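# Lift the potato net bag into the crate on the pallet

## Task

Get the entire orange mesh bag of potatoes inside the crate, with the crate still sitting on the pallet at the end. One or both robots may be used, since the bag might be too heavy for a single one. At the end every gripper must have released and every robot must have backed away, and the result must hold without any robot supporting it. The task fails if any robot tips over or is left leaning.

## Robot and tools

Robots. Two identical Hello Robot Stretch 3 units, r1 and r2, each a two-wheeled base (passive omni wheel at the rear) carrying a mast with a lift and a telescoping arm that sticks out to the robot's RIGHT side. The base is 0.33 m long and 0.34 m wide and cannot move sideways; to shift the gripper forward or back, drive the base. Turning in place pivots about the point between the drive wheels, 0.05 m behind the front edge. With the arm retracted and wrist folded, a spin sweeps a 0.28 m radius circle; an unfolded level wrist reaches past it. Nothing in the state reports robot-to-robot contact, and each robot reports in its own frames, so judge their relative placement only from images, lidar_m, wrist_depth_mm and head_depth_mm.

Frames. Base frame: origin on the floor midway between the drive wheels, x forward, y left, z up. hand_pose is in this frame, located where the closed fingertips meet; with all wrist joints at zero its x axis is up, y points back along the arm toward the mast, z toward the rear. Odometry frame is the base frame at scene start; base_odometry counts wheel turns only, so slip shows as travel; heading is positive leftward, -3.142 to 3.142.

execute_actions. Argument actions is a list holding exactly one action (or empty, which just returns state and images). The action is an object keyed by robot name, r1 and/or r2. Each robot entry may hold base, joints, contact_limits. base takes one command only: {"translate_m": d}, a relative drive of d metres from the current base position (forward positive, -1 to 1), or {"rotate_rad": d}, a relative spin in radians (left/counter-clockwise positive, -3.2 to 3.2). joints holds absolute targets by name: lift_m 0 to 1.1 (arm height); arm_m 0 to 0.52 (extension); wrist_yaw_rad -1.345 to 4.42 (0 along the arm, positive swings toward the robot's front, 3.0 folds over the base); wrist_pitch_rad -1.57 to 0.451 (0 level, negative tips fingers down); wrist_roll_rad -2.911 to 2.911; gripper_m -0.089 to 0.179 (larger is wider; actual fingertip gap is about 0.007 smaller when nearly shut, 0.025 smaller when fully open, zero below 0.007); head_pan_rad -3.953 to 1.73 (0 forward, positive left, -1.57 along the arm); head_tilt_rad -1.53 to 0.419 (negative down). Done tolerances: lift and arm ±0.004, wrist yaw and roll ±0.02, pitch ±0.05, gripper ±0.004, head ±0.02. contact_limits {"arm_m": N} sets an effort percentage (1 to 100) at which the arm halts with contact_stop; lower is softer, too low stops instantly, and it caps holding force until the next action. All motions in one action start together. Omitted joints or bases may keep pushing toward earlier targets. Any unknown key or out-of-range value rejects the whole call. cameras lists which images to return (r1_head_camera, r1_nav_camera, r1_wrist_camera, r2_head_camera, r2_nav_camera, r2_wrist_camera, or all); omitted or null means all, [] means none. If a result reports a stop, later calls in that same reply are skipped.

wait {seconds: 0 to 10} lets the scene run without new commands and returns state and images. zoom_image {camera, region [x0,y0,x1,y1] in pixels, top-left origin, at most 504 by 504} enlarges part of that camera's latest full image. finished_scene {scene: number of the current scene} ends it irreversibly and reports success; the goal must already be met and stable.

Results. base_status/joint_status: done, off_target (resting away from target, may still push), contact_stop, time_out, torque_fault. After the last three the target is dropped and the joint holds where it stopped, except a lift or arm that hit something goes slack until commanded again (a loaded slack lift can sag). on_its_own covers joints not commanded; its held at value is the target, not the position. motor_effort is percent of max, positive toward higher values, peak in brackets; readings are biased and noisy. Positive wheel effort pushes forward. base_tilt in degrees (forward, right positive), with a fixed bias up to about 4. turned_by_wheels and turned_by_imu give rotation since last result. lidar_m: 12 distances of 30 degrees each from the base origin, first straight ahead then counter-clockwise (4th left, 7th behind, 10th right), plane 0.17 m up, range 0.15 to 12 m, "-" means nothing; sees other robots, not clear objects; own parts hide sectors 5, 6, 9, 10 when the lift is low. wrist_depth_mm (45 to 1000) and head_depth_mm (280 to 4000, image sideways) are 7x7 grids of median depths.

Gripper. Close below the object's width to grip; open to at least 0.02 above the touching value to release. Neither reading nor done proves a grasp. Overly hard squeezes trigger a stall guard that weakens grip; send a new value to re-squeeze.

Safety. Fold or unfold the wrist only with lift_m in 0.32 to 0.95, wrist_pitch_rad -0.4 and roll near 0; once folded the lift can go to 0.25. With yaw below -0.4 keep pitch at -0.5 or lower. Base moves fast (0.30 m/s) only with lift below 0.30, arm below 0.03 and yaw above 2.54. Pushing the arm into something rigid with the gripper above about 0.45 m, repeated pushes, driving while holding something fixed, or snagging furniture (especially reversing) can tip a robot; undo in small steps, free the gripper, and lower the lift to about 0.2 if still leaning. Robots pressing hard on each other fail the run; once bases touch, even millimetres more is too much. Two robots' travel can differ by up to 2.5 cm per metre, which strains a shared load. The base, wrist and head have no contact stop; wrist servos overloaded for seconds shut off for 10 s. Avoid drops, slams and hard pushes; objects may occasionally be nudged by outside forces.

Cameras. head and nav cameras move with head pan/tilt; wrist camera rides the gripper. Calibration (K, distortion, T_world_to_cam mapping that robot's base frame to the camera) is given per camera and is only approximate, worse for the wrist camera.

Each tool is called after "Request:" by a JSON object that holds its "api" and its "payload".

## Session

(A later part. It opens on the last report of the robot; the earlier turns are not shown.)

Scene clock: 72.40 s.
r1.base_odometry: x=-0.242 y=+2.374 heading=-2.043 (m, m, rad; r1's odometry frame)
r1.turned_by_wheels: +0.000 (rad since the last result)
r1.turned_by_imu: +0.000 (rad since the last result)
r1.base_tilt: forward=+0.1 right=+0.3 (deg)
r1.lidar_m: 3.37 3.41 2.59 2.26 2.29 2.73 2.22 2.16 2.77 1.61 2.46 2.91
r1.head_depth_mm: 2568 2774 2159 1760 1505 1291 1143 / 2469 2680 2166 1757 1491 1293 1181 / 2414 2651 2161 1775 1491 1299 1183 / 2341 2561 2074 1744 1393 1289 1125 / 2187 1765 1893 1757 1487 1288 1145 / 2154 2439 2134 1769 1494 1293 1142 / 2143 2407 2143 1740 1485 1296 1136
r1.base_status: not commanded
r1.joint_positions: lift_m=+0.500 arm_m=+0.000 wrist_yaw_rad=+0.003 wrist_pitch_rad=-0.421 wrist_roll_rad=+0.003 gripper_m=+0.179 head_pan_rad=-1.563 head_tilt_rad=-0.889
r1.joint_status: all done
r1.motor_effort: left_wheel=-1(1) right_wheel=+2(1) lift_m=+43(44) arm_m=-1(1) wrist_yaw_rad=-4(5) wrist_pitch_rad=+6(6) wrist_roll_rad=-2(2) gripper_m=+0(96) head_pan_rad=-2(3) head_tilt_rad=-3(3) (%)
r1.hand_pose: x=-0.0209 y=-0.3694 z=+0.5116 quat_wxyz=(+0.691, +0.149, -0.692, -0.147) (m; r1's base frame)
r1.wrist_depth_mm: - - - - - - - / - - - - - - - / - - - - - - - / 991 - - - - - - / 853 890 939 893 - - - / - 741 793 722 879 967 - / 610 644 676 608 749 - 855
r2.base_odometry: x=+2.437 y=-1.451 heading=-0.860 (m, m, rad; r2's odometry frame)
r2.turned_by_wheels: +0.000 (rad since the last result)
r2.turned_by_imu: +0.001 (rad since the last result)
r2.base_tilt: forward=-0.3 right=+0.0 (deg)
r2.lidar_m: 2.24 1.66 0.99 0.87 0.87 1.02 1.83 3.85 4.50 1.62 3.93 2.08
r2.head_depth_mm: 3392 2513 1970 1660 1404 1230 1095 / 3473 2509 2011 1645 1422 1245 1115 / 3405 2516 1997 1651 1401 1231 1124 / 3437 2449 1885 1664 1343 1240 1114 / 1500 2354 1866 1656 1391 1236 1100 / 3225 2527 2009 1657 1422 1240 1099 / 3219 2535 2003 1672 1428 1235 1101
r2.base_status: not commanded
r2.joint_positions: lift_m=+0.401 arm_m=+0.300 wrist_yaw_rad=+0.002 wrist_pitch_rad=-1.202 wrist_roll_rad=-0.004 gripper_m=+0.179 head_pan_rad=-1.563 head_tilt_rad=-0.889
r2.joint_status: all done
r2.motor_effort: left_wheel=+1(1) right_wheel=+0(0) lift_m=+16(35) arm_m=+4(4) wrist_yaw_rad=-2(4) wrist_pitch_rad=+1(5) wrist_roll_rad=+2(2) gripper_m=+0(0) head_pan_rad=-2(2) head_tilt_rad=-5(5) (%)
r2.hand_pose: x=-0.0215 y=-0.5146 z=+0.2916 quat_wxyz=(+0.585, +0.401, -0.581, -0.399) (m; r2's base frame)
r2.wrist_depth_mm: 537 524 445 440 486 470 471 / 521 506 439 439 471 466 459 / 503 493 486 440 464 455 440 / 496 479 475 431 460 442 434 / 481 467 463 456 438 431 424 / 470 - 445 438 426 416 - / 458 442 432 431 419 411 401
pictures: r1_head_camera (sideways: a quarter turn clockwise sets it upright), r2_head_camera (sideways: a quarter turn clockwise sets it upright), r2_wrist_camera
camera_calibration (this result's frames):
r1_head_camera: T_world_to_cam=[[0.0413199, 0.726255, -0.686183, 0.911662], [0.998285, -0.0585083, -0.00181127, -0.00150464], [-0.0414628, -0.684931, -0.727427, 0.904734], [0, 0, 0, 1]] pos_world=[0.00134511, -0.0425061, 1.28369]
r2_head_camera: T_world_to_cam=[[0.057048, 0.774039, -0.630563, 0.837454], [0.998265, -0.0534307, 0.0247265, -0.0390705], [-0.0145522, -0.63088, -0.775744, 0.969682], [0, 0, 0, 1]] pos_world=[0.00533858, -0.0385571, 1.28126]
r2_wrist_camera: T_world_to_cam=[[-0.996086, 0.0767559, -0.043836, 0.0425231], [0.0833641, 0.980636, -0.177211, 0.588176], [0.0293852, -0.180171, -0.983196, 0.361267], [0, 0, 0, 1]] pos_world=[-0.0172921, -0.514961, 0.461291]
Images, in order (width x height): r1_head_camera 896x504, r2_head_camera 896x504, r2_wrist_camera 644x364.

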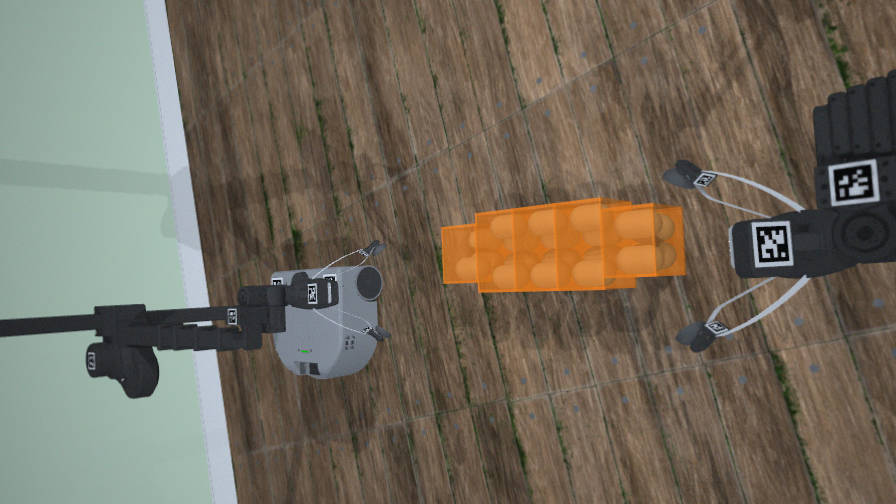

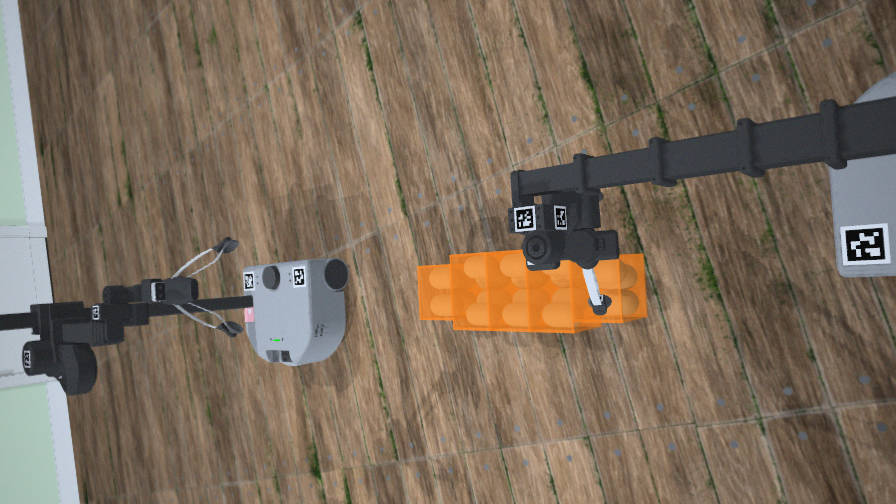

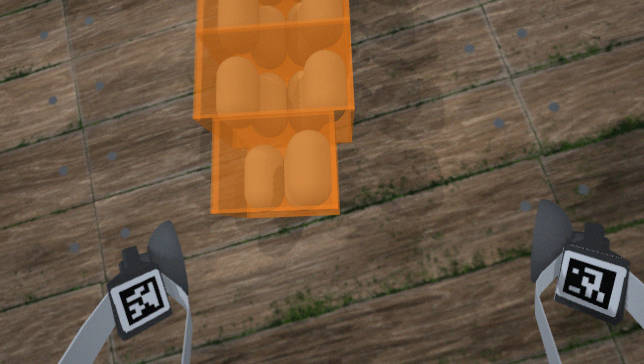

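Request:
{"api": "execute_actions", "payload": {"actions": [{"r1":{"base":{"translate_m":-0.03},"joints":{"wrist_pitch_rad":-1.2,"arm_m":0.3,"lift_m":0.4}},"r2":{"base":{"translate_m":0.065},"joints":{"arm_m":0.39}}}], "cameras": ["r1_wrist_camera","r2_wrist_camera"]}}

Scene clock: 86.17 s.
r1.base_odometry: x=-0.228 y=+2.401 heading=-2.043 (m, m, rad; r1's odometry frame)
r1.turned_by_wheels: +0.000 (rad since the last result)
r1.turned_by_imu: +0.000 (rad since the last result)
r1.base_tilt: forward=+0.1 right=+0.4 (deg)
r1.lidar_m: 3.42 3.42 2.58 2.26 2.29 2.70 2.20 2.13 2.79 1.61 2.47 2.92
r1.head_depth_mm: 2572 2808 2134 1766 1499 1293 1142 / 2464 2698 2158 1756 1494 1293 1143 / 2413 2621 2142 1761 1524 1302 1140 / 2330 2601 2017 1764 1484 1264 1147 / 2135 1939 1877 1756 1456 1296 1144 / 2173 2471 2146 1762 1487 1286 1141 / 2161 2419 2155 1754 1492 1289 1140
r1.base_status: done
r1.joint_positions: lift_m=+0.400 arm_m=+0.300 wrist_yaw_rad=+0.001 wrist_pitch_rad=-1.203 wrist_roll_rad=+0.003 gripper_m=+0.179 head_pan_rad=-1.563 head_tilt_rad=-0.889
r1.joint_status: all done
r1.motor_effort: left_wheel=-2(6) right_wheel=+2(3) lift_m=+23(35) arm_m=+5(11) wrist_yaw_rad=-1(3) wrist_pitch_rad=+1(6) wrist_roll_rad=-2(2) gripper_m=+0(0) head_pan_rad=-3(3) head_tilt_rad=-3(4) (%)
r1.hand_pose: x=-0.0215 y=-0.5143 z=+0.2914 quat_wxyz=(+0.583, +0.400, -0.583, -0.401) (m; r1's base frame)
r1.wrist_depth_mm: 492 504 519 462 545 564 587 / 470 484 496 434 527 541 566 / 456 469 479 405 505 520 538 / 443 448 464 361 489 501 515 / - 434 449 454 470 480 496 / - 422 430 443 449 466 474 / 395 410 416 428 436 - 461
r2.base_odometry: x=+2.480 y=-1.500 heading=-0.860 (m, m, rad; r2's odometry frame)
r2.turned_by_wheels: +0.000 (rad since the last result)
r2.turned_by_imu: +0.002 (rad since the last result)
r2.base_tilt: forward=-0.4 right=+0.0 (deg)
r2.lidar_m: 2.21 1.69 1.00 0.88 0.88 1.04 1.87 3.92 4.46 1.62 3.91 2.03
r2.head_depth_mm: 3399 2515 2006 1651 1408 1236 1088 / 3414 2499 1977 1653 1406 1233 1112 / 3387 2535 2014 1696 1401 1241 1133 / 3414 2544 1880 1698 1333 1233 1107 / 1604 1971 1864 1665 1392 1241 1098 / 3306 2528 2014 1663 1426 1242 1096 / 3190 2531 2009 1666 1421 1236 1102
r2.base_status: done
r2.joint_positions: lift_m=+0.401 arm_m=+0.390 wrist_yaw_rad=+0.002 wrist_pitch_rad=-1.202 wrist_roll_rad=-0.004 gripper_m=+0.179 head_pan_rad=-1.563 head_tilt_rad=-0.889
r2.joint_status: all done
r2.motor_effort: left_wheel=+0(7) right_wheel=-1(2) lift_m=+15(16) arm_m=+4(4) wrist_yaw_rad=-2(2) wrist_pitch_rad=+1(0) wrist_roll_rad=+2(2) gripper_m=-1(1) head_pan_rad=-2(1) head_tilt_rad=-5(5) (%)
r2.hand_pose: x=-0.0215 y=-0.6046 z=+0.2916 quat_wxyz=(+0.585, +0.401, -0.581, -0.399) (m; r2's base frame)
r2.wrist_depth_mm: 545 520 520 430 485 476 468 / 514 506 490 414 474 469 456 / 511 500 479 425 459 458 448 / 487 477 468 405 444 438 434 / 478 467 453 394 436 432 422 / 468 - 448 439 425 417 - / 458 440 444 433 421 411 405
pictures: r1_wrist_camera, r2_wrist_camera
camera_calibration (this result's frames):
r1_wrist_camera: T_world_to_cam=[[-0.988667, -0.11215, 0.0997968, -0.12404], [-0.130865, 0.96958, -0.206854, 0.597881], [-0.0735622, -0.21757, -0.973269, 0.331451], [0, 0, 0, 1]] pos_world=[-0.0200103, -0.521491, 0.458644]
r2_wrist_camera: T_world_to_cam=[[-0.996086, 0.0767667, -0.0438176, 0.0494266], [0.0833645, 0.980678, -0.17698, 0.676327], [0.0293848, -0.17994, -0.983239, 0.345199], [0, 0, 0, 1]] pos_world=[-0.0172921, -0.604938, 0.461275]
Images, in order (width x height): r1_wrist_camera 644x364, r2_wrist_camera 644x364.

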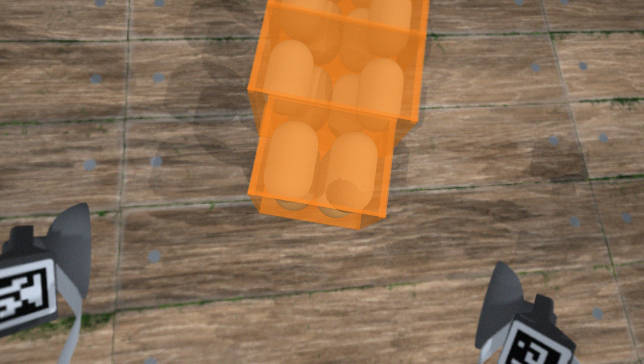

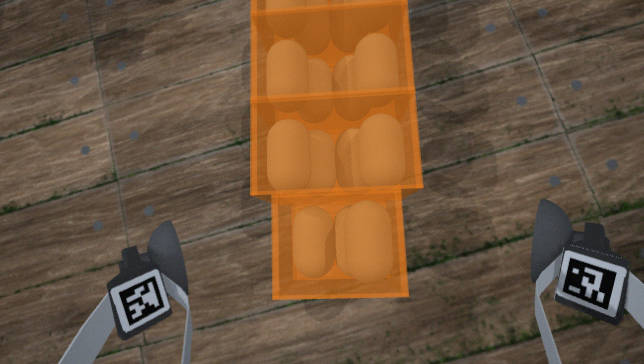

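Request:
{"api": "execute_actions", "payload": {"actions": [{"r1":{"base":{"translate_m":-0.035},"joints":{"arm_m":0.385,"lift_m":0.3}},"r2":{"base":{"translate_m":0.015},"joints":{"lift_m":0.3}}}], "cameras": ["r1_wrist_camera","r2_wrist_camera"]}}

Scene clock: 90.80 s.
r1.base_odometry: x=-0.212 y=+2.432 heading=-2.043 (m, m, rad; r1's odometry frame)
r1.turned_by_wheels: +0.000 (rad since the last result)
r1.turned_by_imu: +0.000 (rad since the last result)
r1.base_tilt: forward=+0.2 right=+0.2 (deg)
r1.lidar_m: 3.45 3.47 2.58 2.25 2.28 2.71 2.17 2.10 2.79 1.61 2.47 2.93
r1.head_depth_mm: 2567 2757 2135 1774 1500 1299 1149 / 2490 2741 2143 1756 1484 1296 1144 / 2404 2637 2146 1763 1530 1302 1148 / 2383 2578 2072 1766 1501 1281 1142 / 2238 1694 1842 1706 1460 1290 1142 / 2187 2448 2156 1767 1501 1290 1144 / 2139 2444 2139 1739 1491 1291 1145
r1.base_status: done
r1.joint_positions: lift_m=+0.300 arm_m=+0.385 wrist_yaw_rad=+0.001 wrist_pitch_rad=-1.203 wrist_roll_rad=+0.003 gripper_m=+0.179 head_pan_rad=-1.563 head_tilt_rad=-0.889
r1.joint_status: all done
r1.motor_effort: left_wheel=-1(5) right_wheel=+2(2) lift_m=+22(23) arm_m=+6(8) wrist_yaw_rad=-2(1) wrist_pitch_rad=+1(1) wrist_roll_rad=-2(2) gripper_m=+1(0) head_pan_rad=-3(3) head_tilt_rad=-4(4) (%)
r1.hand_pose: x=-0.0215 y=-0.5991 z=+0.1913 quat_wxyz=(+0.582, +0.400, -0.583, -0.401) (m; r1's base frame)
r1.wrist_depth_mm: 382 392 341 339 423 440 453 / 368 376 280 344 407 425 433 / 354 364 290 315 392 406 418 / 344 350 252 317 380 389 402 / - 338 239 245 364 376 389 / - 328 332 334 353 364 372 / 310 317 325 332 340 - 359
r2.base_odometry: x=+2.489 y=-1.511 heading=-0.860 (m, m, rad; r2's odometry frame)
r2.turned_by_wheels: +0.000 (rad since the last result)
r2.turned_by_imu: +0.001 (rad since the last result)
r2.base_tilt: forward=-0.4 right=+0.0 (deg)
r2.lidar_m: 2.19 1.70 1.01 0.88 0.89 1.04 1.87 3.94 4.46 1.62 3.91 2.01
r2.head_depth_mm: 3369 2501 2000 1656 1417 1234 1086 / 3413 2512 1990 1657 1408 1233 1114 / 3375 2554 2007 1656 1409 1233 1129 / 3406 2527 1884 1549 1330 1231 1109 / 3278 1637 1844 1668 1421 1236 1096 / 3264 2519 2020 1674 1415 1241 1098 / 3193 2557 2028 1661 1419 1238 1102
r2.base_status: done
r2.joint_positions: lift_m=+0.301 arm_m=+0.390 wrist_yaw_rad=+0.002 wrist_pitch_rad=-1.202 wrist_roll_rad=-0.004 gripper_m=+0.179 head_pan_rad=-1.563 head_tilt_rad=-0.889
r2.joint_status: all done
r2.motor_effort: left_wheel=+1(7) right_wheel=-1(3) lift_m=+16(16) arm_m=+4(4) wrist_yaw_rad=-2(2) wrist_pitch_rad=+1(1) wrist_roll_rad=+2(2) gripper_m=-1(0) head_pan_rad=-2(3) head_tilt_rad=-5(4) (%)
r2.hand_pose: x=-0.0215 y=-0.6046 z=+0.1916 quat_wxyz=(+0.585, +0.401, -0.581, -0.399) (m; r2's base frame)
r2.wrist_depth_mm: 430 413 403 320 283 376 367 / 407 398 393 329 316 363 360 / 394 387 379 305 264 358 350 / 383 377 370 324 349 353 340 / 376 370 362 301 248 339 332 / 366 - 357 334 245 332 - / 360 349 344 338 329 323 318
pictures: r1_wrist_camera, r2_wrist_camera
camera_calibration (this result's frames):
r1_wrist_camera: T_world_to_cam=[[-0.988667, -0.112221, 0.0997174, -0.123596], [-0.130865, 0.969728, -0.206161, 0.659389], [-0.0735632, -0.216874, -0.973424, 0.216065], [0, 0, 0, 1]] pos_world=[-0.0200104, -0.60644, 0.358588]
r2_wrist_camera: T_world_to_cam=[[-0.996086, 0.0767669, -0.0438176, 0.0450454], [0.0833647, 0.980678, -0.17698, 0.658635], [0.0293847, -0.17994, -0.983239, 0.246874], [0, 0, 0, 1]] pos_world=[-0.0172921, -0.604944, 0.361275]
Images, in order (width x height): r1_wrist_camera 644x364, r2_wrist_camera 644x364.

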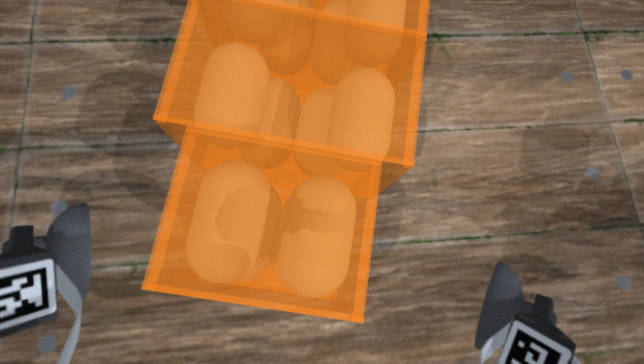

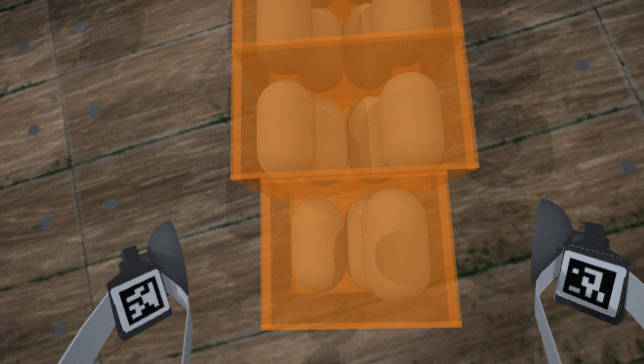

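Request:
{"api": "execute_actions", "payload": {"actions": [{"r1":{"base":{"translate_m":0.028},"joints":{"wrist_yaw_rad":-0.12,"lift_m":0.24}},"r2":{"base":{"translate_m":-0.015},"joints":{"lift_m":0.24}}}], "cameras": ["r1_wrist_camera","r2_wrist_camera"]}}

Scene clock: 101.20 s.
r1.base_odometry: x=-0.225 y=+2.407 heading=-2.043 (m, m, rad; r1's odometry frame)
r1.turned_by_wheels: +0.000 (rad since the last result)
r1.turned_by_imu: +0.001 (rad since the last result)
r1.base_tilt: forward=+0.0 right=+0.3 (deg)
r1.lidar_m: 3.42 3.43 2.58 2.25 2.28 2.72 2.19 2.13 2.79 1.05 2.46 2.92
r1.head_depth_mm: 2578 2765 2167 1764 1484 1291 1151 / 2481 2710 2125 1753 1493 1289 1150 / 2429 2655 2163 1761 1518 1288 1146 / 2348 2553 2011 1715 1447 1271 1143 / 2202 1750 1869 1757 1458 1295 1141 / 2212 2434 2130 1752 1488 1292 1144 / 2140 2427 2134 1750 1496 1290 1134
r1.base_status: done
r1.joint_positions: lift_m=+0.240 arm_m=+0.385 wrist_yaw_rad=-0.117 wrist_pitch_rad=-1.203 wrist_roll_rad=+0.003 gripper_m=+0.179 head_pan_rad=-1.563 head_tilt_rad=-0.889
r1.joint_status: all done
r1.motor_effort: left_wheel=-1(5) right_wheel=+2(6) lift_m=+23(24) arm_m=+5(5) wrist_yaw_rad=-4(4) wrist_pitch_rad=+1(1) wrist_roll_rad=-2(2) gripper_m=+0(1) head_pan_rad=-3(4) head_tilt_rad=-3(4) (%)
r1.hand_pose: x=-0.0297 y=-0.5986 z=+0.1313 quat_wxyz=(+0.558, +0.365, -0.606, -0.435) (m; r1's base frame)
r1.wrist_depth_mm: 316 325 218 289 261 366 378 / 305 312 209 265 220 351 360 / 293 301 252 260 322 334 346 / 285 291 186 198 313 323 333 / - 280 178 188 302 311 321 / - 271 183 237 292 303 309 / 259 264 270 276 282 - 299
r2.base_odometry: x=+2.480 y=-1.500 heading=-0.860 (m, m, rad; r2's odometry frame)
r2.turned_by_wheels: +0.000 (rad since the last result)
r2.turned_by_imu: +0.001 (rad since the last result)
r2.base_tilt: forward=-0.4 right=-0.2 (deg)
r2.lidar_m: 2.20 1.69 1.01 0.88 0.88 1.03 1.86 3.92 4.47 1.05 3.92 2.02
r2.head_depth_mm: 3387 2510 1982 1655 1416 1238 1096 / 3347 2508 2013 1653 1407 1231 1109 / 3402 2535 2000 1660 1414 1241 - / 3436 2546 1886 1593 1326 1234 1115 / 3300 1727 1852 1664 1409 1240 1099 / 3271 2528 2015 1666 1422 1238 1095 / 3218 2569 2022 1676 1422 1241 1097
r2.base_status: done
r2.joint_positions: lift_m=+0.241 arm_m=+0.390 wrist_yaw_rad=+0.002 wrist_pitch_rad=-1.202 wrist_roll_rad=-0.004 gripper_m=+0.179 head_pan_rad=-1.563 head_tilt_rad=-0.889
r2.joint_status: all done
r2.motor_effort: left_wheel=+1(5) right_wheel=-1(4) lift_m=+16(17) arm_m=+4(4) wrist_yaw_rad=-2(2) wrist_pitch_rad=+1(1) wrist_roll_rad=+2(2) gripper_m=-1(1) head_pan_rad=-2(3) head_tilt_rad=-5(5) (%)
r2.hand_pose: x=-0.0215 y=-0.6046 z=+0.1316 quat_wxyz=(+0.585, +0.401, -0.581, -0.399) (m; r2's base frame)
r2.wrist_depth_mm: 352 343 328 269 264 314 306 / 340 332 215 263 207 306 300 / 333 325 214 251 207 297 291 / 323 319 307 260 290 293 286 / 313 308 301 240 186 285 276 / 307 - 293 238 182 278 - / 299 294 290 281 275 270 267
pictures: r1_wrist_camera, r2_wrist_camera
camera_calibration (this result's frames):
r1_wrist_camera: T_world_to_cam=[[-0.995003, 0.00513813, 0.0997173, -0.0556008], [-0.0156087, 0.978394, -0.206161, 0.654075], [-0.0986221, -0.206687, -0.973424, 0.162517], [0, 0, 0, 1]] pos_world=[-0.0290859, -0.606067, 0.298587]
r2_wrist_camera: T_world_to_cam=[[-0.996086, 0.076767, -0.0438176, 0.0424164], [0.0833648, 0.980678, -0.176979, 0.648016], [0.0293848, -0.17994, -0.983239, 0.187878], [0, 0, 0, 1]] pos_world=[-0.0172922, -0.604945, 0.301273]
Images, in order (width x height): r1_wrist_camera 644x364, r2_wrist_camera 644x364.

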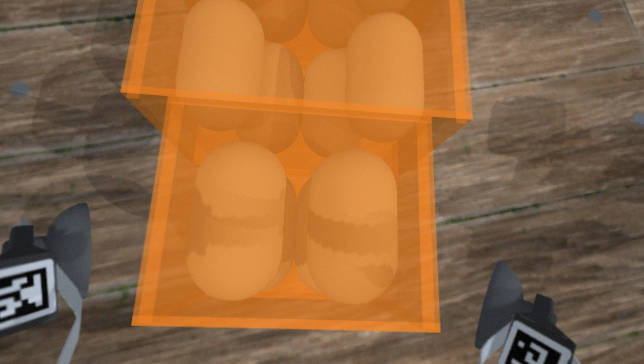

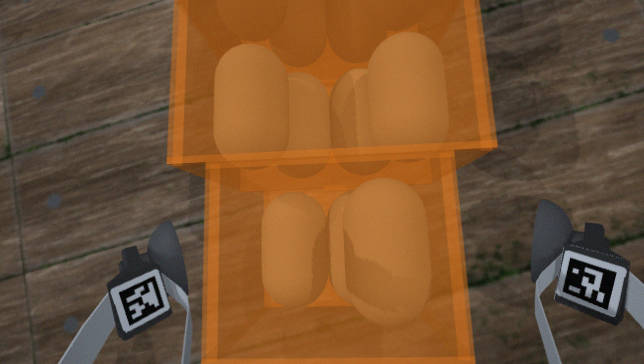

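Request:
{"api": "execute_actions", "payload": {"actions": [{"r1":{"joints":{"lift_m":0.18}},"r2":{"base":{"translate_m":0.01},"joints":{"lift_m":0.18}}}], "cameras": ["r1_wrist_camera","r2_wrist_camera","r2_head_camera"]}}

Scene clock: 105.80 s.
r1.base_odometry: x=-0.225 y=+2.407 heading=-2.043 (m, m, rad; r1's odometry frame)
r1.turned_by_wheels: +0.000 (rad since the last result)
r1.turned_by_imu: +0.001 (rad since the last result)
r1.base_tilt: forward=+0.0 right=+0.4 (deg)
r1.lidar_m: 3.43 3.42 2.58 2.25 2.29 2.71 2.19 2.13 2.78 1.61 2.47 2.92
r1.head_depth_mm: 2590 2732 2139 1750 1498 1302 1142 / 2489 2721 2144 1760 1497 1299 1141 / 2417 2659 2133 1759 1480 1302 1147 / 2337 2605 2007 1676 1439 1263 1141 / 2192 1807 1867 1784 1463 1288 1144 / 2198 2455 2145 1767 1493 1291 1144 / 2138 2434 2127 1750 1484 1286 1141
r1.base_status: not commanded
r1.joint_positions: lift_m=+0.180 arm_m=+0.385 wrist_yaw_rad=-0.120 wrist_pitch_rad=-1.209 wrist_roll_rad=+0.004 gripper_m=+0.179 head_pan_rad=-1.563 head_tilt_rad=-0.890
r1.joint_status: all done
r1.motor_effort: left_wheel=+2(4) right_wheel=-3(7) lift_m=+21(23) arm_m=+5(5) wrist_yaw_rad=-1(4) wrist_pitch_rad=+3(5) wrist_roll_rad=-2(4) gripper_m=+0(0) head_pan_rad=-3(3) head_tilt_rad=-3(3) (%)
r1.hand_pose: x=-0.0297 y=-0.5972 z=+0.0710 quat_wxyz=(+0.556, +0.366, -0.605, -0.437) (m; r1's base frame)
r1.wrist_depth_mm: 252 155 156 207 157 289 297 / 243 246 193 201 167 279 285 / 235 239 127 205 134 266 275 / 226 228 122 140 128 256 263 / - 221 118 137 123 246 254 / - 216 117 185 125 239 244 / 206 211 214 220 225 - 236
r2.base_odometry: x=+2.486 y=-1.508 heading=-0.860 (m, m, rad; r2's odometry frame)
r2.turned_by_wheels: +0.000 (rad since the last result)
r2.turned_by_imu: +0.001 (rad since the last result)
r2.base_tilt: forward=-0.2 right=-0.1 (deg)
r2.lidar_m: 2.19 1.69 1.01 0.88 0.88 1.04 1.87 3.91 4.47 1.62 3.92 2.01
r2.head_depth_mm: 3380 2500 2001 1663 1409 1233 1093 / 3428 2536 2000 1659 1415 1236 1111 / 3431 2553 2009 1661 1414 1233 - / 3439 2517 1874 1563 1352 1241 1121 / 3293 1747 1857 1664 1419 1238 1098 / 3263 2555 2012 1659 1424 1237 1095 / 3196 2532 2031 1663 1424 1243 1096
r2.base_status: done
r2.joint_positions: lift_m=+0.190 arm_m=+0.390 wrist_yaw_rad=+0.002 wrist_pitch_rad=-1.197 wrist_roll_rad=-0.004 gripper_m=+0.179 head_pan_rad=-1.563 head_tilt_rad=-0.889
r2.joint_status: lift_m contact_stop (moved -0.051 of -0.061)
r2.on_its_own: lift_m is slack since a contact_stop, until your next command for it (your +0.180 is given up)
r2.motor_effort: left_wheel=+2(7) right_wheel=-2(4) lift_m=+28(28) arm_m=+4(4) wrist_yaw_rad=-2(2) wrist_pitch_rad=-1(2) wrist_roll_rad=+2(2) gripper_m=-2(1) head_pan_rad=-2(1) head_tilt_rad=-5(4) (%)
r2.hand_pose: x=-0.0215 y=-0.6059 z=+0.0811 quat_wxyz=(+0.586, +0.400, -0.582, -0.397) (m; r2's base frame)
r2.wrist_depth_mm: 297 290 169 234 166 263 257 / 286 282 162 208 163 252 251 / 279 277 169 206 198 251 245 / 272 263 261 253 148 245 239 / 267 263 253 194 136 240 233 / 257 - 248 188 133 229 - / 251 246 241 233 134 225 221
pictures: r1_wrist_camera, r2_head_camera (sideways: a quarter turn clockwise sets it upright), r2_wrist_camera
camera_calibration (this result's frames):
r1_wrist_camera: T_world_to_cam=[[-0.995079, 0.00783993, 0.0987785, -0.0479144], [-0.0121914, 0.979605, -0.200564, 0.640655], [-0.0983363, -0.200781, -0.974688, 0.1077], [0, 0, 0, 1]] pos_world=[-0.0292773, -0.605589, 0.238199]
r2_head_camera: T_world_to_cam=[[0.0571712, 0.77412, -0.630452, 0.837309], [0.998257, -0.0535941, 0.0247177, -0.039059], [-0.014654, -0.630766, -0.775835, 0.9698], [0, 0, 0, 1]] pos_world=[0.00533238, -0.038554, 1.28125]
r2_wrist_camera: T_world_to_cam=[[-0.996086, 0.0765308, -0.0442308, 0.0401985], [0.0833615, 0.979737, -0.182114, 0.640205], [0.0293972, -0.185089, -0.982282, 0.134833], [0, 0, 0, 1]] pos_world=[-0.017291, -0.605353, 0.250812]
Images, in order (width x height): r1_wrist_camera 644x364, r2_head_camera 896x504, r2_wrist_camera 644x364.

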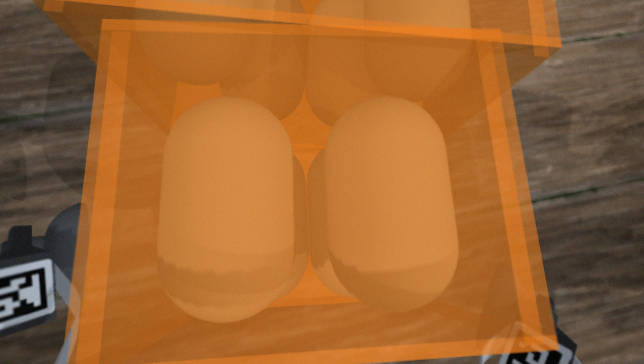

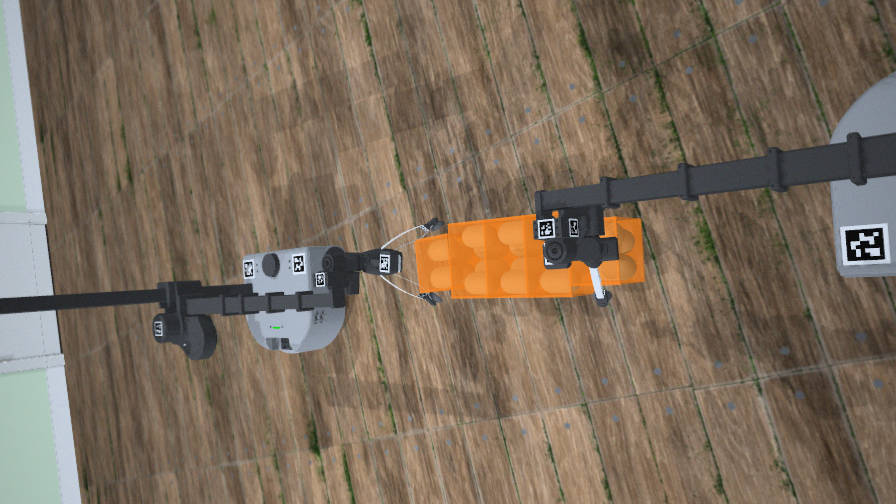

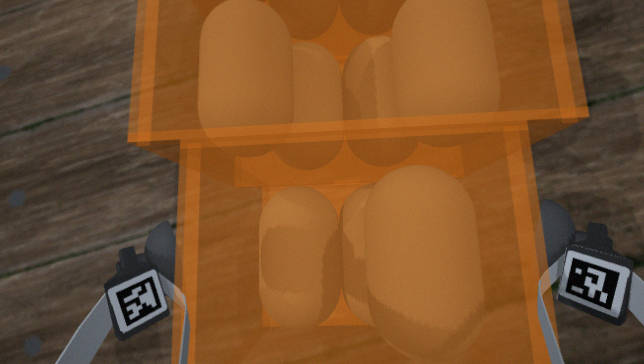

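Request:
{"api": "execute_actions", "payload": {"actions": [{"r1":{"joints":{"gripper_m":0.1}},"r2":{"joints":{"gripper_m":0.1,"lift_m":0.195}}}], "cameras": []}}

Request:
{"api": "execute_actions", "payload": {"actions": [{"r1":{"joints":{"lift_m":0.3}},"r2":{"joints":{"lift_m":0.31}}}], "cameras": ["r1_wrist_camera","r2_wrist_camera","r2_head_camera"]}}

Scene clock: 109.80 s.
r1.base_odometry: x=-0.225 y=+2.407 heading=-2.043 (m, m, rad; r1's odometry frame)
r1.turned_by_wheels: +0.000 (rad since the last result)
r1.turned_by_imu: +0.000 (rad since the last result)
r1.base_tilt: forward=+0.0 right=+0.2 (deg)
r1.lidar_m: 3.44 3.44 2.57 2.26 2.28 2.71 2.19 2.13 2.79 1.61 2.47 2.91
r1.head_depth_mm: 2592 2781 2155 1756 1501 1291 1146 / 2478 2728 2153 1763 1490 1296 1145 / 2433 2642 2158 1759 1502 1290 1140 / 2331 2562 2037 1670 1448 1272 1143 / 2241 1804 1866 1752 1461 1295 1146 / 2199 2463 2138 1751 1480 1282 1143 / 2139 2435 2133 1755 1478 1289 1137
r1.base_status: not commanded
r1.joint_positions: lift_m=+0.180 arm_m=+0.385 wrist_yaw_rad=-0.120 wrist_pitch_rad=-1.211 wrist_roll_rad=+0.001 gripper_m=+0.102 head_pan_rad=-1.563 head_tilt_rad=-0.890
r1.joint_status: all done
r1.motor_effort: left_wheel=+2(2) right_wheel=-4(4) lift_m=+20(21) arm_m=+5(5) wrist_yaw_rad=-1(1) wrist_pitch_rad=+3(3) wrist_roll_rad=-1(2) gripper_m=-35(100) head_pan_rad=-3(3) head_tilt_rad=-3(4) (%)
r1.hand_pose: x=-0.0297 y=-0.5968 z=+0.0708 quat_wxyz=(+0.556, +0.367, -0.604, -0.437) (m; r1's base frame)
r1.wrist_depth_mm: 252 156 156 208 158 289 299 / 243 248 193 202 167 277 286 / 233 239 127 206 135 267 275 / 226 229 122 142 128 257 262 / 222 222 118 139 124 248 254 / - 216 117 185 126 240 245 / 205 210 215 220 226 - 237
r2.base_odometry: x=+2.486 y=-1.508 heading=-0.860 (m, m, rad; r2's odometry frame)
r2.turned_by_wheels: +0.000 (rad since the last result)
r2.turned_by_imu: +0.001 (rad since the last result)
r2.base_tilt: forward=-0.2 right=-0.1 (deg)
r2.lidar_m: 2.20 1.70 1.01 0.88 0.88 1.04 1.87 3.92 4.47 1.62 3.92 2.01
r2.head_depth_mm: 3420 2520 2008 1649 1409 1229 1091 / 3403 2539 1995 1660 1416 1234 1112 / 3407 2546 1992 1663 1412 1238 - / 3421 2541 1879 1550 1347 1239 1116 / 3304 1744 1866 1659 1428 1235 1097 / 3282 2515 2020 1665 1418 1243 1095 / 3179 2557 2007 1671 1433 1241 1099
r2.base_status: not commanded
r2.joint_positions: lift_m=+0.195 arm_m=+0.390 wrist_yaw_rad=+0.002 wrist_pitch_rad=-1.197 wrist_roll_rad=-0.004 gripper_m=+0.101 head_pan_rad=-1.563 head_tilt_rad=-0.889
r2.joint_status: all done
r2.motor_effort: left_wheel=+1(3) right_wheel=-2(4) lift_m=+26(37) arm_m=+4(4) wrist_yaw_rad=-1(2) wrist_pitch_rad=-1(1) wrist_roll_rad=+2(2) gripper_m=-25(96) head_pan_rad=-4(2) head_tilt_rad=-5(5) (%)
r2.hand_pose: x=-0.0215 y=-0.6058 z=+0.0864 quat_wxyz=(+0.586, +0.400, -0.582, -0.398) (m; r2's base frame)
r2.wrist_depth_mm: 301 299 175 234 169 267 263 / 293 285 170 214 167 260 259 / 287 283 173 212 184 254 250 / 275 272 267 256 156 249 245 / 270 264 259 198 141 243 238 / 262 259 251 193 138 235 233 / 255 250 245 242 140 232 226
pictures: none
No camera images: the call's "cameras" was empty. Leave "cameras" out to get every camera's image.

Scene clock: 112.13 s.
r1.base_odometry: x=-0.225 y=+2.407 heading=-2.043 (m, m, rad; r1's odometry frame)
r1.turned_by_wheels: +0.000 (rad since the last result)
r1.turned_by_imu: +0.000 (rad since the last result)
r1.base_tilt: forward=+0.1 right=+0.2 (deg)
r1.lidar_m: 3.43 3.42 2.59 2.26 2.29 2.70 2.19 2.13 2.79 0.97 2.47 2.91
r1.head_depth_mm: 2547 2766 2134 1773 1490 1296 1145 / 2482 2703 2139 1758 1499 1299 1148 / 2396 2656 2132 1766 1525 1310 1135 / 2322 2572 2019 1543 1462 1290 1143 / 2223 1682 1881 1715 1460 1286 1145 / 2190 2413 2139 1762 1501 1296 1150 / 2122 2477 2147 1751 1488 1287 1136
r1.base_status: not commanded
r1.joint_positions: lift_m=+0.300 arm_m=+0.385 wrist_yaw_rad=-0.123 wrist_pitch_rad=-1.208 wrist_roll_rad=+0.005 gripper_m=+0.104 head_pan_rad=-1.563 head_tilt_rad=-0.891
r1.joint_status: all done
r1.motor_effort: left_wheel=-1(4) right_wheel=+1(6) lift_m=+44(57) arm_m=-1(5) wrist_yaw_rad=+3(16) wrist_pitch_rad=+2(14) wrist_roll_rad=-3(13) gripper_m=+0(36) head_pan_rad=-3(3) head_tilt_rad=-3(3) (%)
r1.hand_pose: x=-0.0300 y=-0.5979 z=+0.1902 quat_wxyz=(+0.555, +0.364, -0.606, -0.438) (m; r1's base frame)
r1.wrist_depth_mm: 380 389 288 349 424 438 450 / 368 377 286 326 406 420 429 / 354 360 366 266 391 404 414 / 341 350 354 254 378 389 400 / 327 339 344 349 362 375 383 / 321 - 336 343 351 361 368 / 311 316 325 331 337 350 358
r2.base_odometry: x=+2.486 y=-1.508 heading=-0.860 (m, m, rad; r2's odometry frame)
r2.turned_by_wheels: +0.000 (rad since the last result)
r2.turned_by_imu: +0.000 (rad since the last result)
r2.base_tilt: forward=-0.2 right=+0.0 (deg)
r2.lidar_m: 2.19 1.70 1.01 0.88 0.88 1.04 1.87 3.93 4.49 0.52 3.92 2.01
r2.head_depth_mm: 3388 2491 2003 1660 1408 1231 1089 / 3406 2500 1995 1645 1412 1234 1113 / 3361 2501 1996 1646 1424 1244 1129 / 3375 2512 1869 1617 1273 1226 1112 / 3236 1762 1867 1658 1427 1236 1095 / 3277 2514 2028 1658 1420 1245 1095 / 3194 2516 2003 1661 1424 1234 1099
r2.base_status: not commanded
r2.joint_positions: lift_m=+0.309 arm_m=+0.390 wrist_yaw_rad=-0.001 wrist_pitch_rad=-1.200 wrist_roll_rad=-0.001 gripper_m=+0.107 head_pan_rad=-1.563 head_tilt_rad=-0.890
r2.joint_status: all done
r2.on_its_own: gripper_m is held at +0.106, not at your +0.100, by its stall guard, which is not easing now
r2.motor_effort: left_wheel=+0(6) right_wheel=-1(5) lift_m=+52(53) arm_m=-2(4) wrist_yaw_rad=+2(1) wrist_pitch_rad=+1(11) wrist_roll_rad=+1(2) gripper_m=-20(24) head_pan_rad=-3(1) head_tilt_rad=-4(5) (%)
r2.hand_pose: x=-0.0217 y=-0.6056 z=+0.2000 quat_wxyz=(+0.584, +0.399, -0.583, -0.400) (m; r2's base frame)
r2.wrist_depth_mm: 430 417 408 338 282 388 373 / 421 406 397 313 267 369 365 / 403 399 385 285 210 364 358 / 394 384 376 239 206 355 349 / 379 375 366 243 152 347 339 / 377 367 357 197 141 338 330 / 361 354 349 184 132 329 324
pictures: r1_wrist_camera, r2_head_camera (sideways: a quarter turn clockwise sets it upright), r2_wrist_camera
camera_calibration (this result's frames):
r1_wrist_camera: T_world_to_cam=[[-0.995051, 0.0120061, 0.0986328, -0.0574273], [-0.00818051, 0.979404, -0.201747, 0.665494], [-0.0990235, -0.201555, -0.974459, 0.223224], [0, 0, 0, 1]] pos_world=[-0.0295946, -0.606106, 0.357448]
r2_head_camera: T_world_to_cam=[[0.0571722, 0.774639, -0.629814, 0.836478], [0.998257, -0.0536208, 0.0246673, -0.0389933], [-0.014663, -0.630127, -0.776354, 0.970475], [0, 0, 0, 1]] pos_world=[0.005332, -0.038537, 1.28122]
r2_wrist_camera: T_world_to_cam=[[-0.995547, 0.0827683, -0.045109, 0.0491767], [0.0895652, 0.979773, -0.178949, 0.661167], [0.0293852, -0.182193, -0.982824, 0.253536], [0, 0, 0, 1]] pos_world=[-0.01771, -0.605671, 0.369715]
Images, in order (width x height): r1_wrist_camera 644x364, r2_head_camera 896x504, r2_wrist_camera 644x364.

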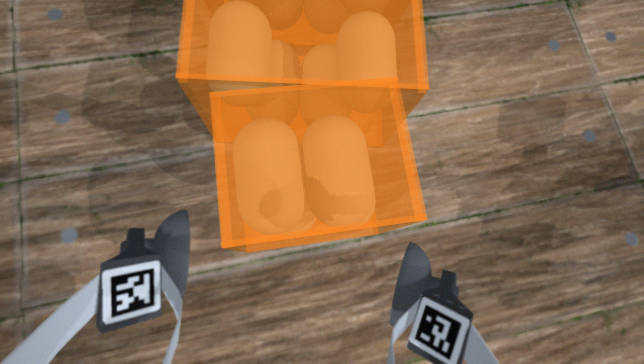

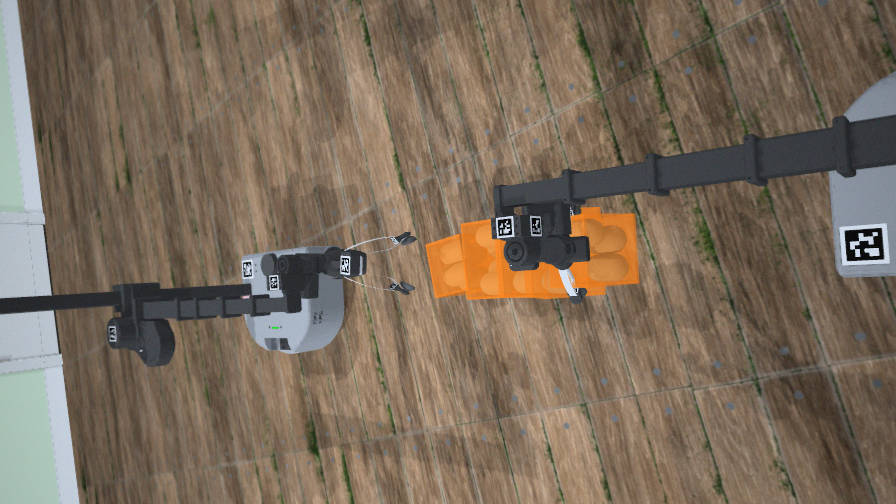

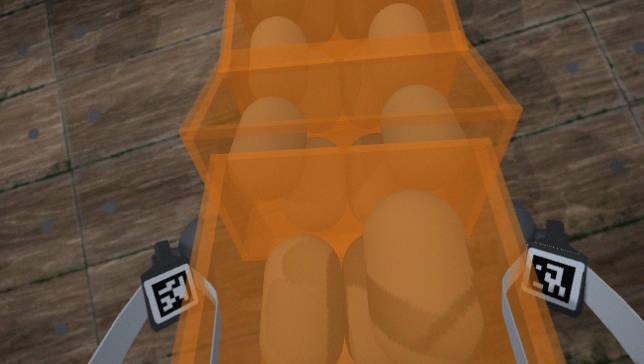

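Request:
{"api": "execute_actions", "payload": {"actions": [{"r1":{"joints":{"gripper_m":0.179,"lift_m":0.3}},"r2":{"joints":{"lift_m":0.2}}}], "cameras": ["r1_wrist_camera","r2_head_camera","r1_head_camera"]}}

Scene clock: 117.37 s.
r1.base_odometry: x=-0.225 y=+2.407 heading=-2.043 (m, m, rad; r1's odometry frame)
r1.turned_by_wheels: +0.000 (rad since the last result)
r1.turned_by_imu: +0.001 (rad since the last result)
r1.base_tilt: forward=+0.1 right=+0.2 (deg)
r1.lidar_m: 3.43 3.42 2.59 2.26 2.29 2.71 2.19 2.13 2.79 1.61 2.46 2.91
r1.head_depth_mm: 2631 2760 2155 1777 1477 1283 1144 / 2496 2720 2152 1750 1490 1293 1141 / 2400 2636 2158 1775 1522 1312 1142 / 2320 2589 2017 1640 1466 1294 1141 / 2212 1757 1858 1757 1455 1281 1137 / 2202 2449 2153 1756 1486 1288 1144 / 2159 2421 2127 1755 1483 1287 1133
r1.base_status: not commanded
r1.joint_positions: lift_m=+0.300 arm_m=+0.385 wrist_yaw_rad=-0.123 wrist_pitch_rad=-1.208 wrist_roll_rad=+0.005 gripper_m=+0.179 head_pan_rad=-1.563 head_tilt_rad=-0.891
r1.joint_status: all done
r1.motor_effort: left_wheel=-1(1) right_wheel=+1(1) lift_m=+44(44) arm_m=-1(1) wrist_yaw_rad=+2(4) wrist_pitch_rad=+2(2) wrist_roll_rad=-3(3) gripper_m=+0(96) head_pan_rad=-3(2) head_tilt_rad=-3(2) (%)
r1.hand_pose: x=-0.0300 y=-0.5979 z=+0.1902 quat_wxyz=(+0.555, +0.364, -0.606, -0.438) (m; r1's base frame)
r1.wrist_depth_mm: 377 387 287 352 426 436 448 / 362 375 285 328 408 421 431 / 354 363 367 267 391 398 417 / 343 350 351 254 378 385 400 / - 338 343 346 363 373 383 / - 328 333 343 351 363 370 / 307 318 325 333 338 - 357
r2.base_odometry: x=+2.486 y=-1.508 heading=-0.860 (m, m, rad; r2's odometry frame)
r2.turned_by_wheels: +0.000 (rad since the last result)
r2.turned_by_imu: +0.001 (rad since the last result)
r2.base_tilt: forward=-0.4 right=-0.1 (deg)
r2.lidar_m: 2.20 1.70 1.01 0.88 0.88 1.04 1.87 3.93 4.49 1.62 3.89 2.01
r2.head_depth_mm: 3431 2514 1979 1654 1417 1235 1095 / 3421 2493 2002 1648 1417 1236 1111 / 3476 2527 1998 1658 1427 1235 - / 3443 2524 1865 1618 1342 1234 1112 / 3267 1801 1859 1667 1414 1241 1093 / 3283 2562 1998 1675 1416 1239 1097 / 3183 2547 2015 1664 1424 1241 1100
r2.base_status: not commanded
r2.joint_positions: lift_m=+0.215 arm_m=+0.390 wrist_yaw_rad=-0.001 wrist_pitch_rad=-1.293 wrist_roll_rad=+0.001 gripper_m=+0.107 head_pan_rad=-1.563 head_tilt_rad=-0.890
r2.joint_status: lift_m contact_stop (moved -0.094 of -0.109)
r2.on_its_own: gripper_m is held at +0.106, not at your +0.100, by its stall guard, which is not easing now; lift_m is slack since a contact_stop, until your next command for it (your +0.200 is given up)
r2.motor_effort: left_wheel=-6(6) right_wheel=+4(5) lift_m=+28(46) arm_m=+6(6) wrist_yaw_rad=+2(2) wrist_pitch_rad=+28(30) wrist_roll_rad=+0(0) gripper_m=-20(21) head_pan_rad=-4(2) head_tilt_rad=-4(4) (%)
r2.hand_pose: x=-0.0217 y=-0.5815 z=+0.1005 quat_wxyz=(+0.564, +0.426, -0.564, -0.427) (m; r2's base frame)
r2.wrist_depth_mm: 295 288 211 230 218 265 263 / 291 289 174 218 170 263 260 / 289 283 172 214 172 259 257 / 285 282 272 267 214 259 255 / 283 276 270 210 148 259 251 / 281 277 268 196 140 251 248 / 276 267 267 191 133 251 249
pictures: r1_head_camera (sideways: a quarter turn clockwise sets it upright), r1_wrist_camera, r2_head_camera (sideways: a quarter turn clockwise sets it upright)
camera_calibration (this result's frames):
r1_head_camera: T_world_to_cam=[[0.0416233, 0.727559, -0.684782, 0.909835], [0.99826, -0.058935, -0.00193905, -0.00133813], [-0.0417684, -0.683509, -0.728746, 0.906451], [0, 0, 0, 1]] pos_world=[0.00132652, -0.0424688, 1.28361]
r1_wrist_camera: T_world_to_cam=[[-0.995051, 0.0120061, 0.0986328, -0.0574272], [-0.00818049, 0.979404, -0.201747, 0.665494], [-0.0990235, -0.201555, -0.974459, 0.223224], [0, 0, 0, 1]] pos_world=[-0.0295946, -0.606106, 0.357448]
r2_head_camera: T_world_to_cam=[[0.0571776, 0.774671, -0.629775, 0.836427], [0.998256, -0.0536294, 0.0246641, -0.0389892], [-0.0146678, -0.630087, -0.776386, 0.970517], [0, 0, 0, 1]] pos_world=[0.00533172, -0.0385359, 1.28122]
Images, in order (width x height): r1_head_camera 896x504, r1_wrist_camera 644x364, r2_head_camera 896x504.

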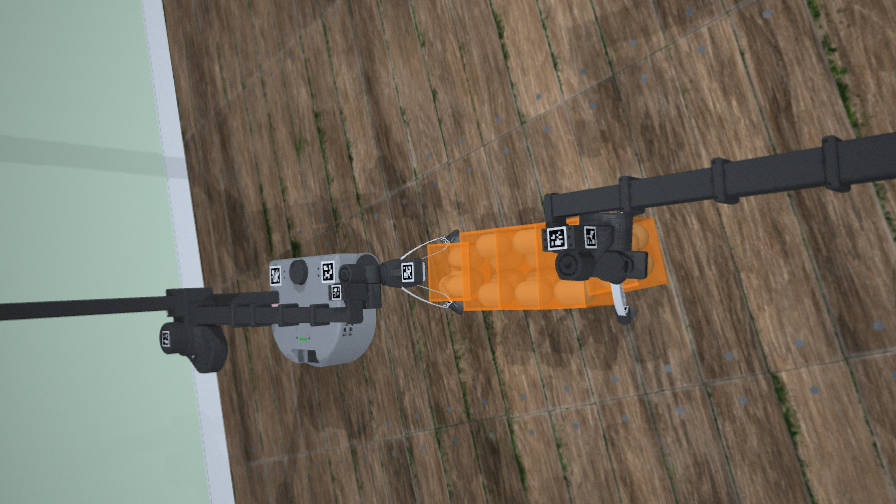

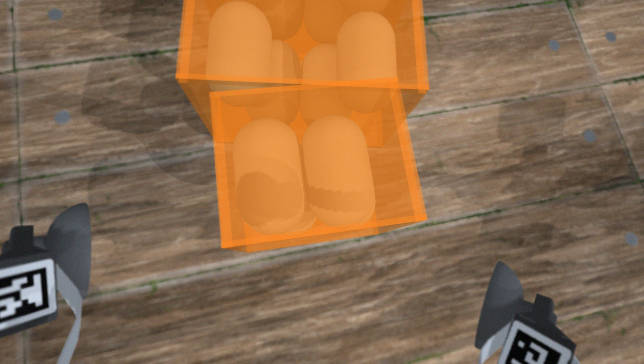

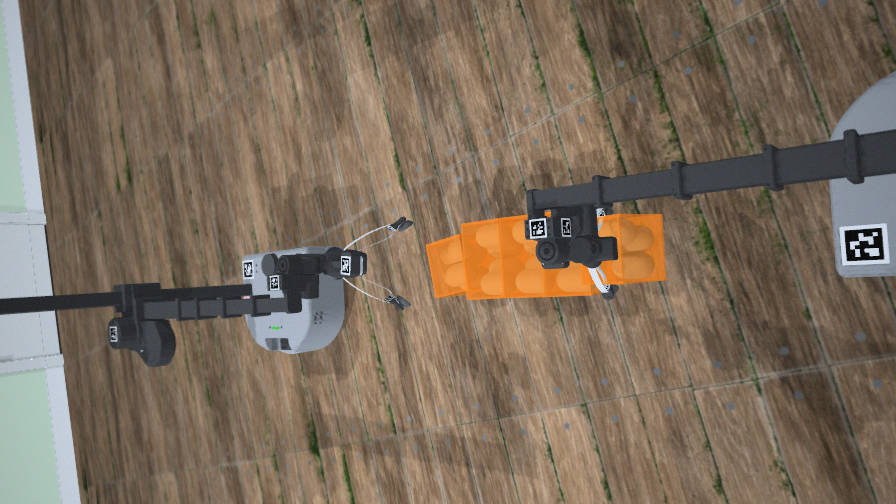

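Request:
{"api": "execute_actions", "payload": {"actions": [{"r1":{"base":{"translate_m":-0.025},"joints":{"arm_m":0.465,"lift_m":0.25}},"r2":{"joints":{"lift_m":0.215}}}], "cameras": ["r1_wrist_camera","r2_wrist_camera","r1_head_camera"]}}

Scene clock: 123.90 s.
r1.base_odometry: x=-0.213 y=+2.429 heading=-2.044 (m, m, rad; r1's odometry frame)
r1.turned_by_wheels: +0.000 (rad since the last result)
r1.turned_by_imu: +0.000 (rad since the last result)
r1.base_tilt: forward=+0.2 right=+0.3 (deg)
r1.lidar_m: 3.45 3.46 2.58 2.25 2.28 2.71 2.17 2.11 2.79 1.61 2.47 2.93
r1.head_depth_mm: 2567 2738 2164 1757 1496 1289 1147 / 2508 2700 2152 1757 1489 1286 1145 / 2442 2651 2149 1755 1485 1288 1155 / 2349 2539 2071 1726 1351 1294 1141 / 2221 1936 1865 1729 1460 1290 1136 / 2221 2453 2142 1737 1490 1291 1138 / 2147 2441 2127 1748 1489 1294 1142
r1.base_status: done
r1.joint_positions: lift_m=+0.250 arm_m=+0.465 wrist_yaw_rad=-0.123 wrist_pitch_rad=-1.207 wrist_roll_rad=+0.004 gripper_m=+0.179 head_pan_rad=-1.563 head_tilt_rad=-0.891
r1.joint_status: all done
r1.motor_effort: left_wheel=-1(6) right_wheel=+1(3) lift_m=+23(36) arm_m=+5(6) wrist_yaw_rad=+2(2) wrist_pitch_rad=+2(2) wrist_roll_rad=-2(3) gripper_m=+0(0) head_pan_rad=-2(3) head_tilt_rad=-3(3) (%)
r1.hand_pose: x=-0.0300 y=-0.6776 z=+0.1410 quat_wxyz=(+0.555, +0.364, -0.606, -0.437) (m; r1's base frame)
r1.wrist_depth_mm: 326 332 275 253 365 374 387 / 315 316 272 267 350 360 371 / 304 214 253 225 338 346 357 / 294 300 266 255 326 333 341 / - 290 192 195 313 322 330 / - 280 182 186 301 312 317 / 266 271 178 187 292 - 308
r2.base_odometry: x=+2.486 y=-1.508 heading=-0.860 (m, m, rad; r2's odometry frame)
r2.turned_by_wheels: +0.000 (rad since the last result)
r2.turned_by_imu: +0.001 (rad since the last result)
r2.base_tilt: forward=-0.3 right=-0.2 (deg)
r2.lidar_m: 2.20 1.70 1.01 0.88 0.88 1.04 1.86 3.92 4.49 0.97 3.91 2.01
r2.head_depth_mm: 3393 2513 1985 1653 1408 1232 1090 / 3414 2495 1986 1657 1412 1231 1114 / 3413 2543 2010 1661 1435 1239 - / 3413 2496 1894 1576 1344 1237 1109 / 3230 1670 1834 1666 1420 1234 1095 / 3275 2546 2019 1658 1419 1237 1096 / 3190 2577 2014 1675 1421 1244 1096
r2.base_status: not commanded
r2.joint_positions: lift_m=+0.215 arm_m=+0.390 wrist_yaw_rad=-0.001 wrist_pitch_rad=-1.293 wrist_roll_rad=+0.001 gripper_m=+0.107 head_pan_rad=-1.563 head_tilt_rad=-0.890
r2.joint_status: all done
r2.on_its_own: gripper_m is held at +0.106, not at your +0.100, by its stall guard, which is not easing now
r2.motor_effort: left_wheel=-6(6) right_wheel=+4(4) lift_m=+28(27) arm_m=+6(6) wrist_yaw_rad=+2(1) wrist_pitch_rad=+27(28) wrist_roll_rad=+0(0) gripper_m=-20(21) head_pan_rad=-2(2) head_tilt_rad=-4(4) (%)
r2.hand_pose: x=-0.0217 y=-0.5816 z=+0.1007 quat_wxyz=(+0.564, +0.425, -0.565, -0.427) (m; r2's base frame)
r2.wrist_depth_mm: 296 289 210 230 216 265 261 / 292 286 173 220 171 263 258 / 287 281 173 214 171 258 256 / 284 281 272 267 215 260 255 / 280 279 272 210 149 257 254 / 279 276 268 196 140 251 248 / 277 271 265 192 134 250 247
pictures: r1_head_camera (sideways: a quarter turn clockwise sets it upright), r1_wrist_camera, r2_wrist_camera
camera_calibration (this result's frames):
r1_head_camera: T_world_to_cam=[[0.0416232, 0.727559, -0.684782, 0.909835], [0.99826, -0.0589349, -0.00193906, -0.00133812], [-0.0417683, -0.683509, -0.728746, 0.906451], [0, 0, 0, 1]] pos_world=[0.00132653, -0.0424688, 1.28361]
r1_wrist_camera: T_world_to_cam=[[-0.995037, 0.0113778, 0.0988529, -0.0520772], [-0.00891993, 0.979242, -0.202496, 0.733632], [-0.0991049, -0.202373, -0.974281, 0.158665], [0, 0, 0, 1]] pos_world=[-0.0295503, -0.685701, 0.30829]
r2_wrist_camera: T_world_to_cam=[[-0.995378, 0.088278, -0.0378224, 0.0452138], [0.0912882, 0.99201, -0.0870797, 0.617765], [0.0298329, -0.0901299, -0.995483, 0.215098], [0, 0, 0, 1]] pos_world=[-0.0178068, -0.597433, 0.269631]
Images, in order (width x height): r1_head_camera 896x504, r1_wrist_camera 644x364, r2_wrist_camera 644x364.

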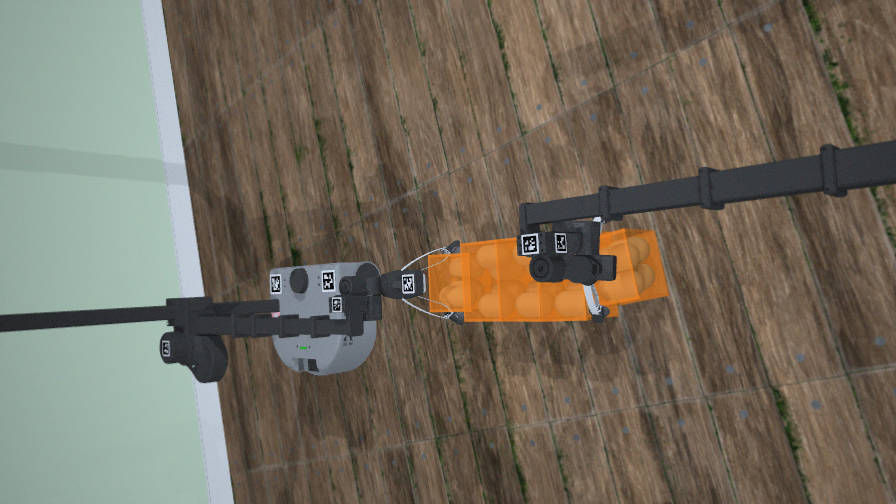

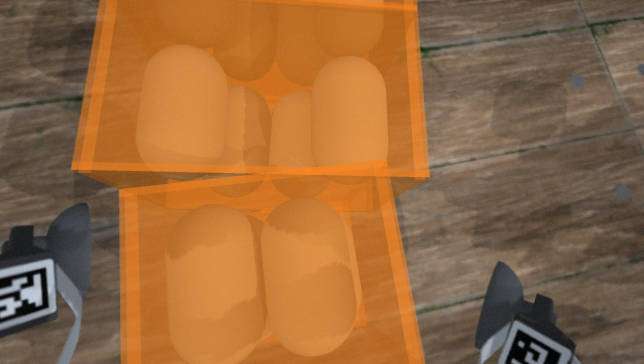

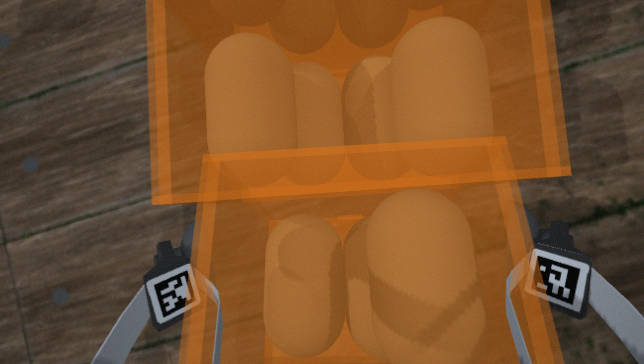

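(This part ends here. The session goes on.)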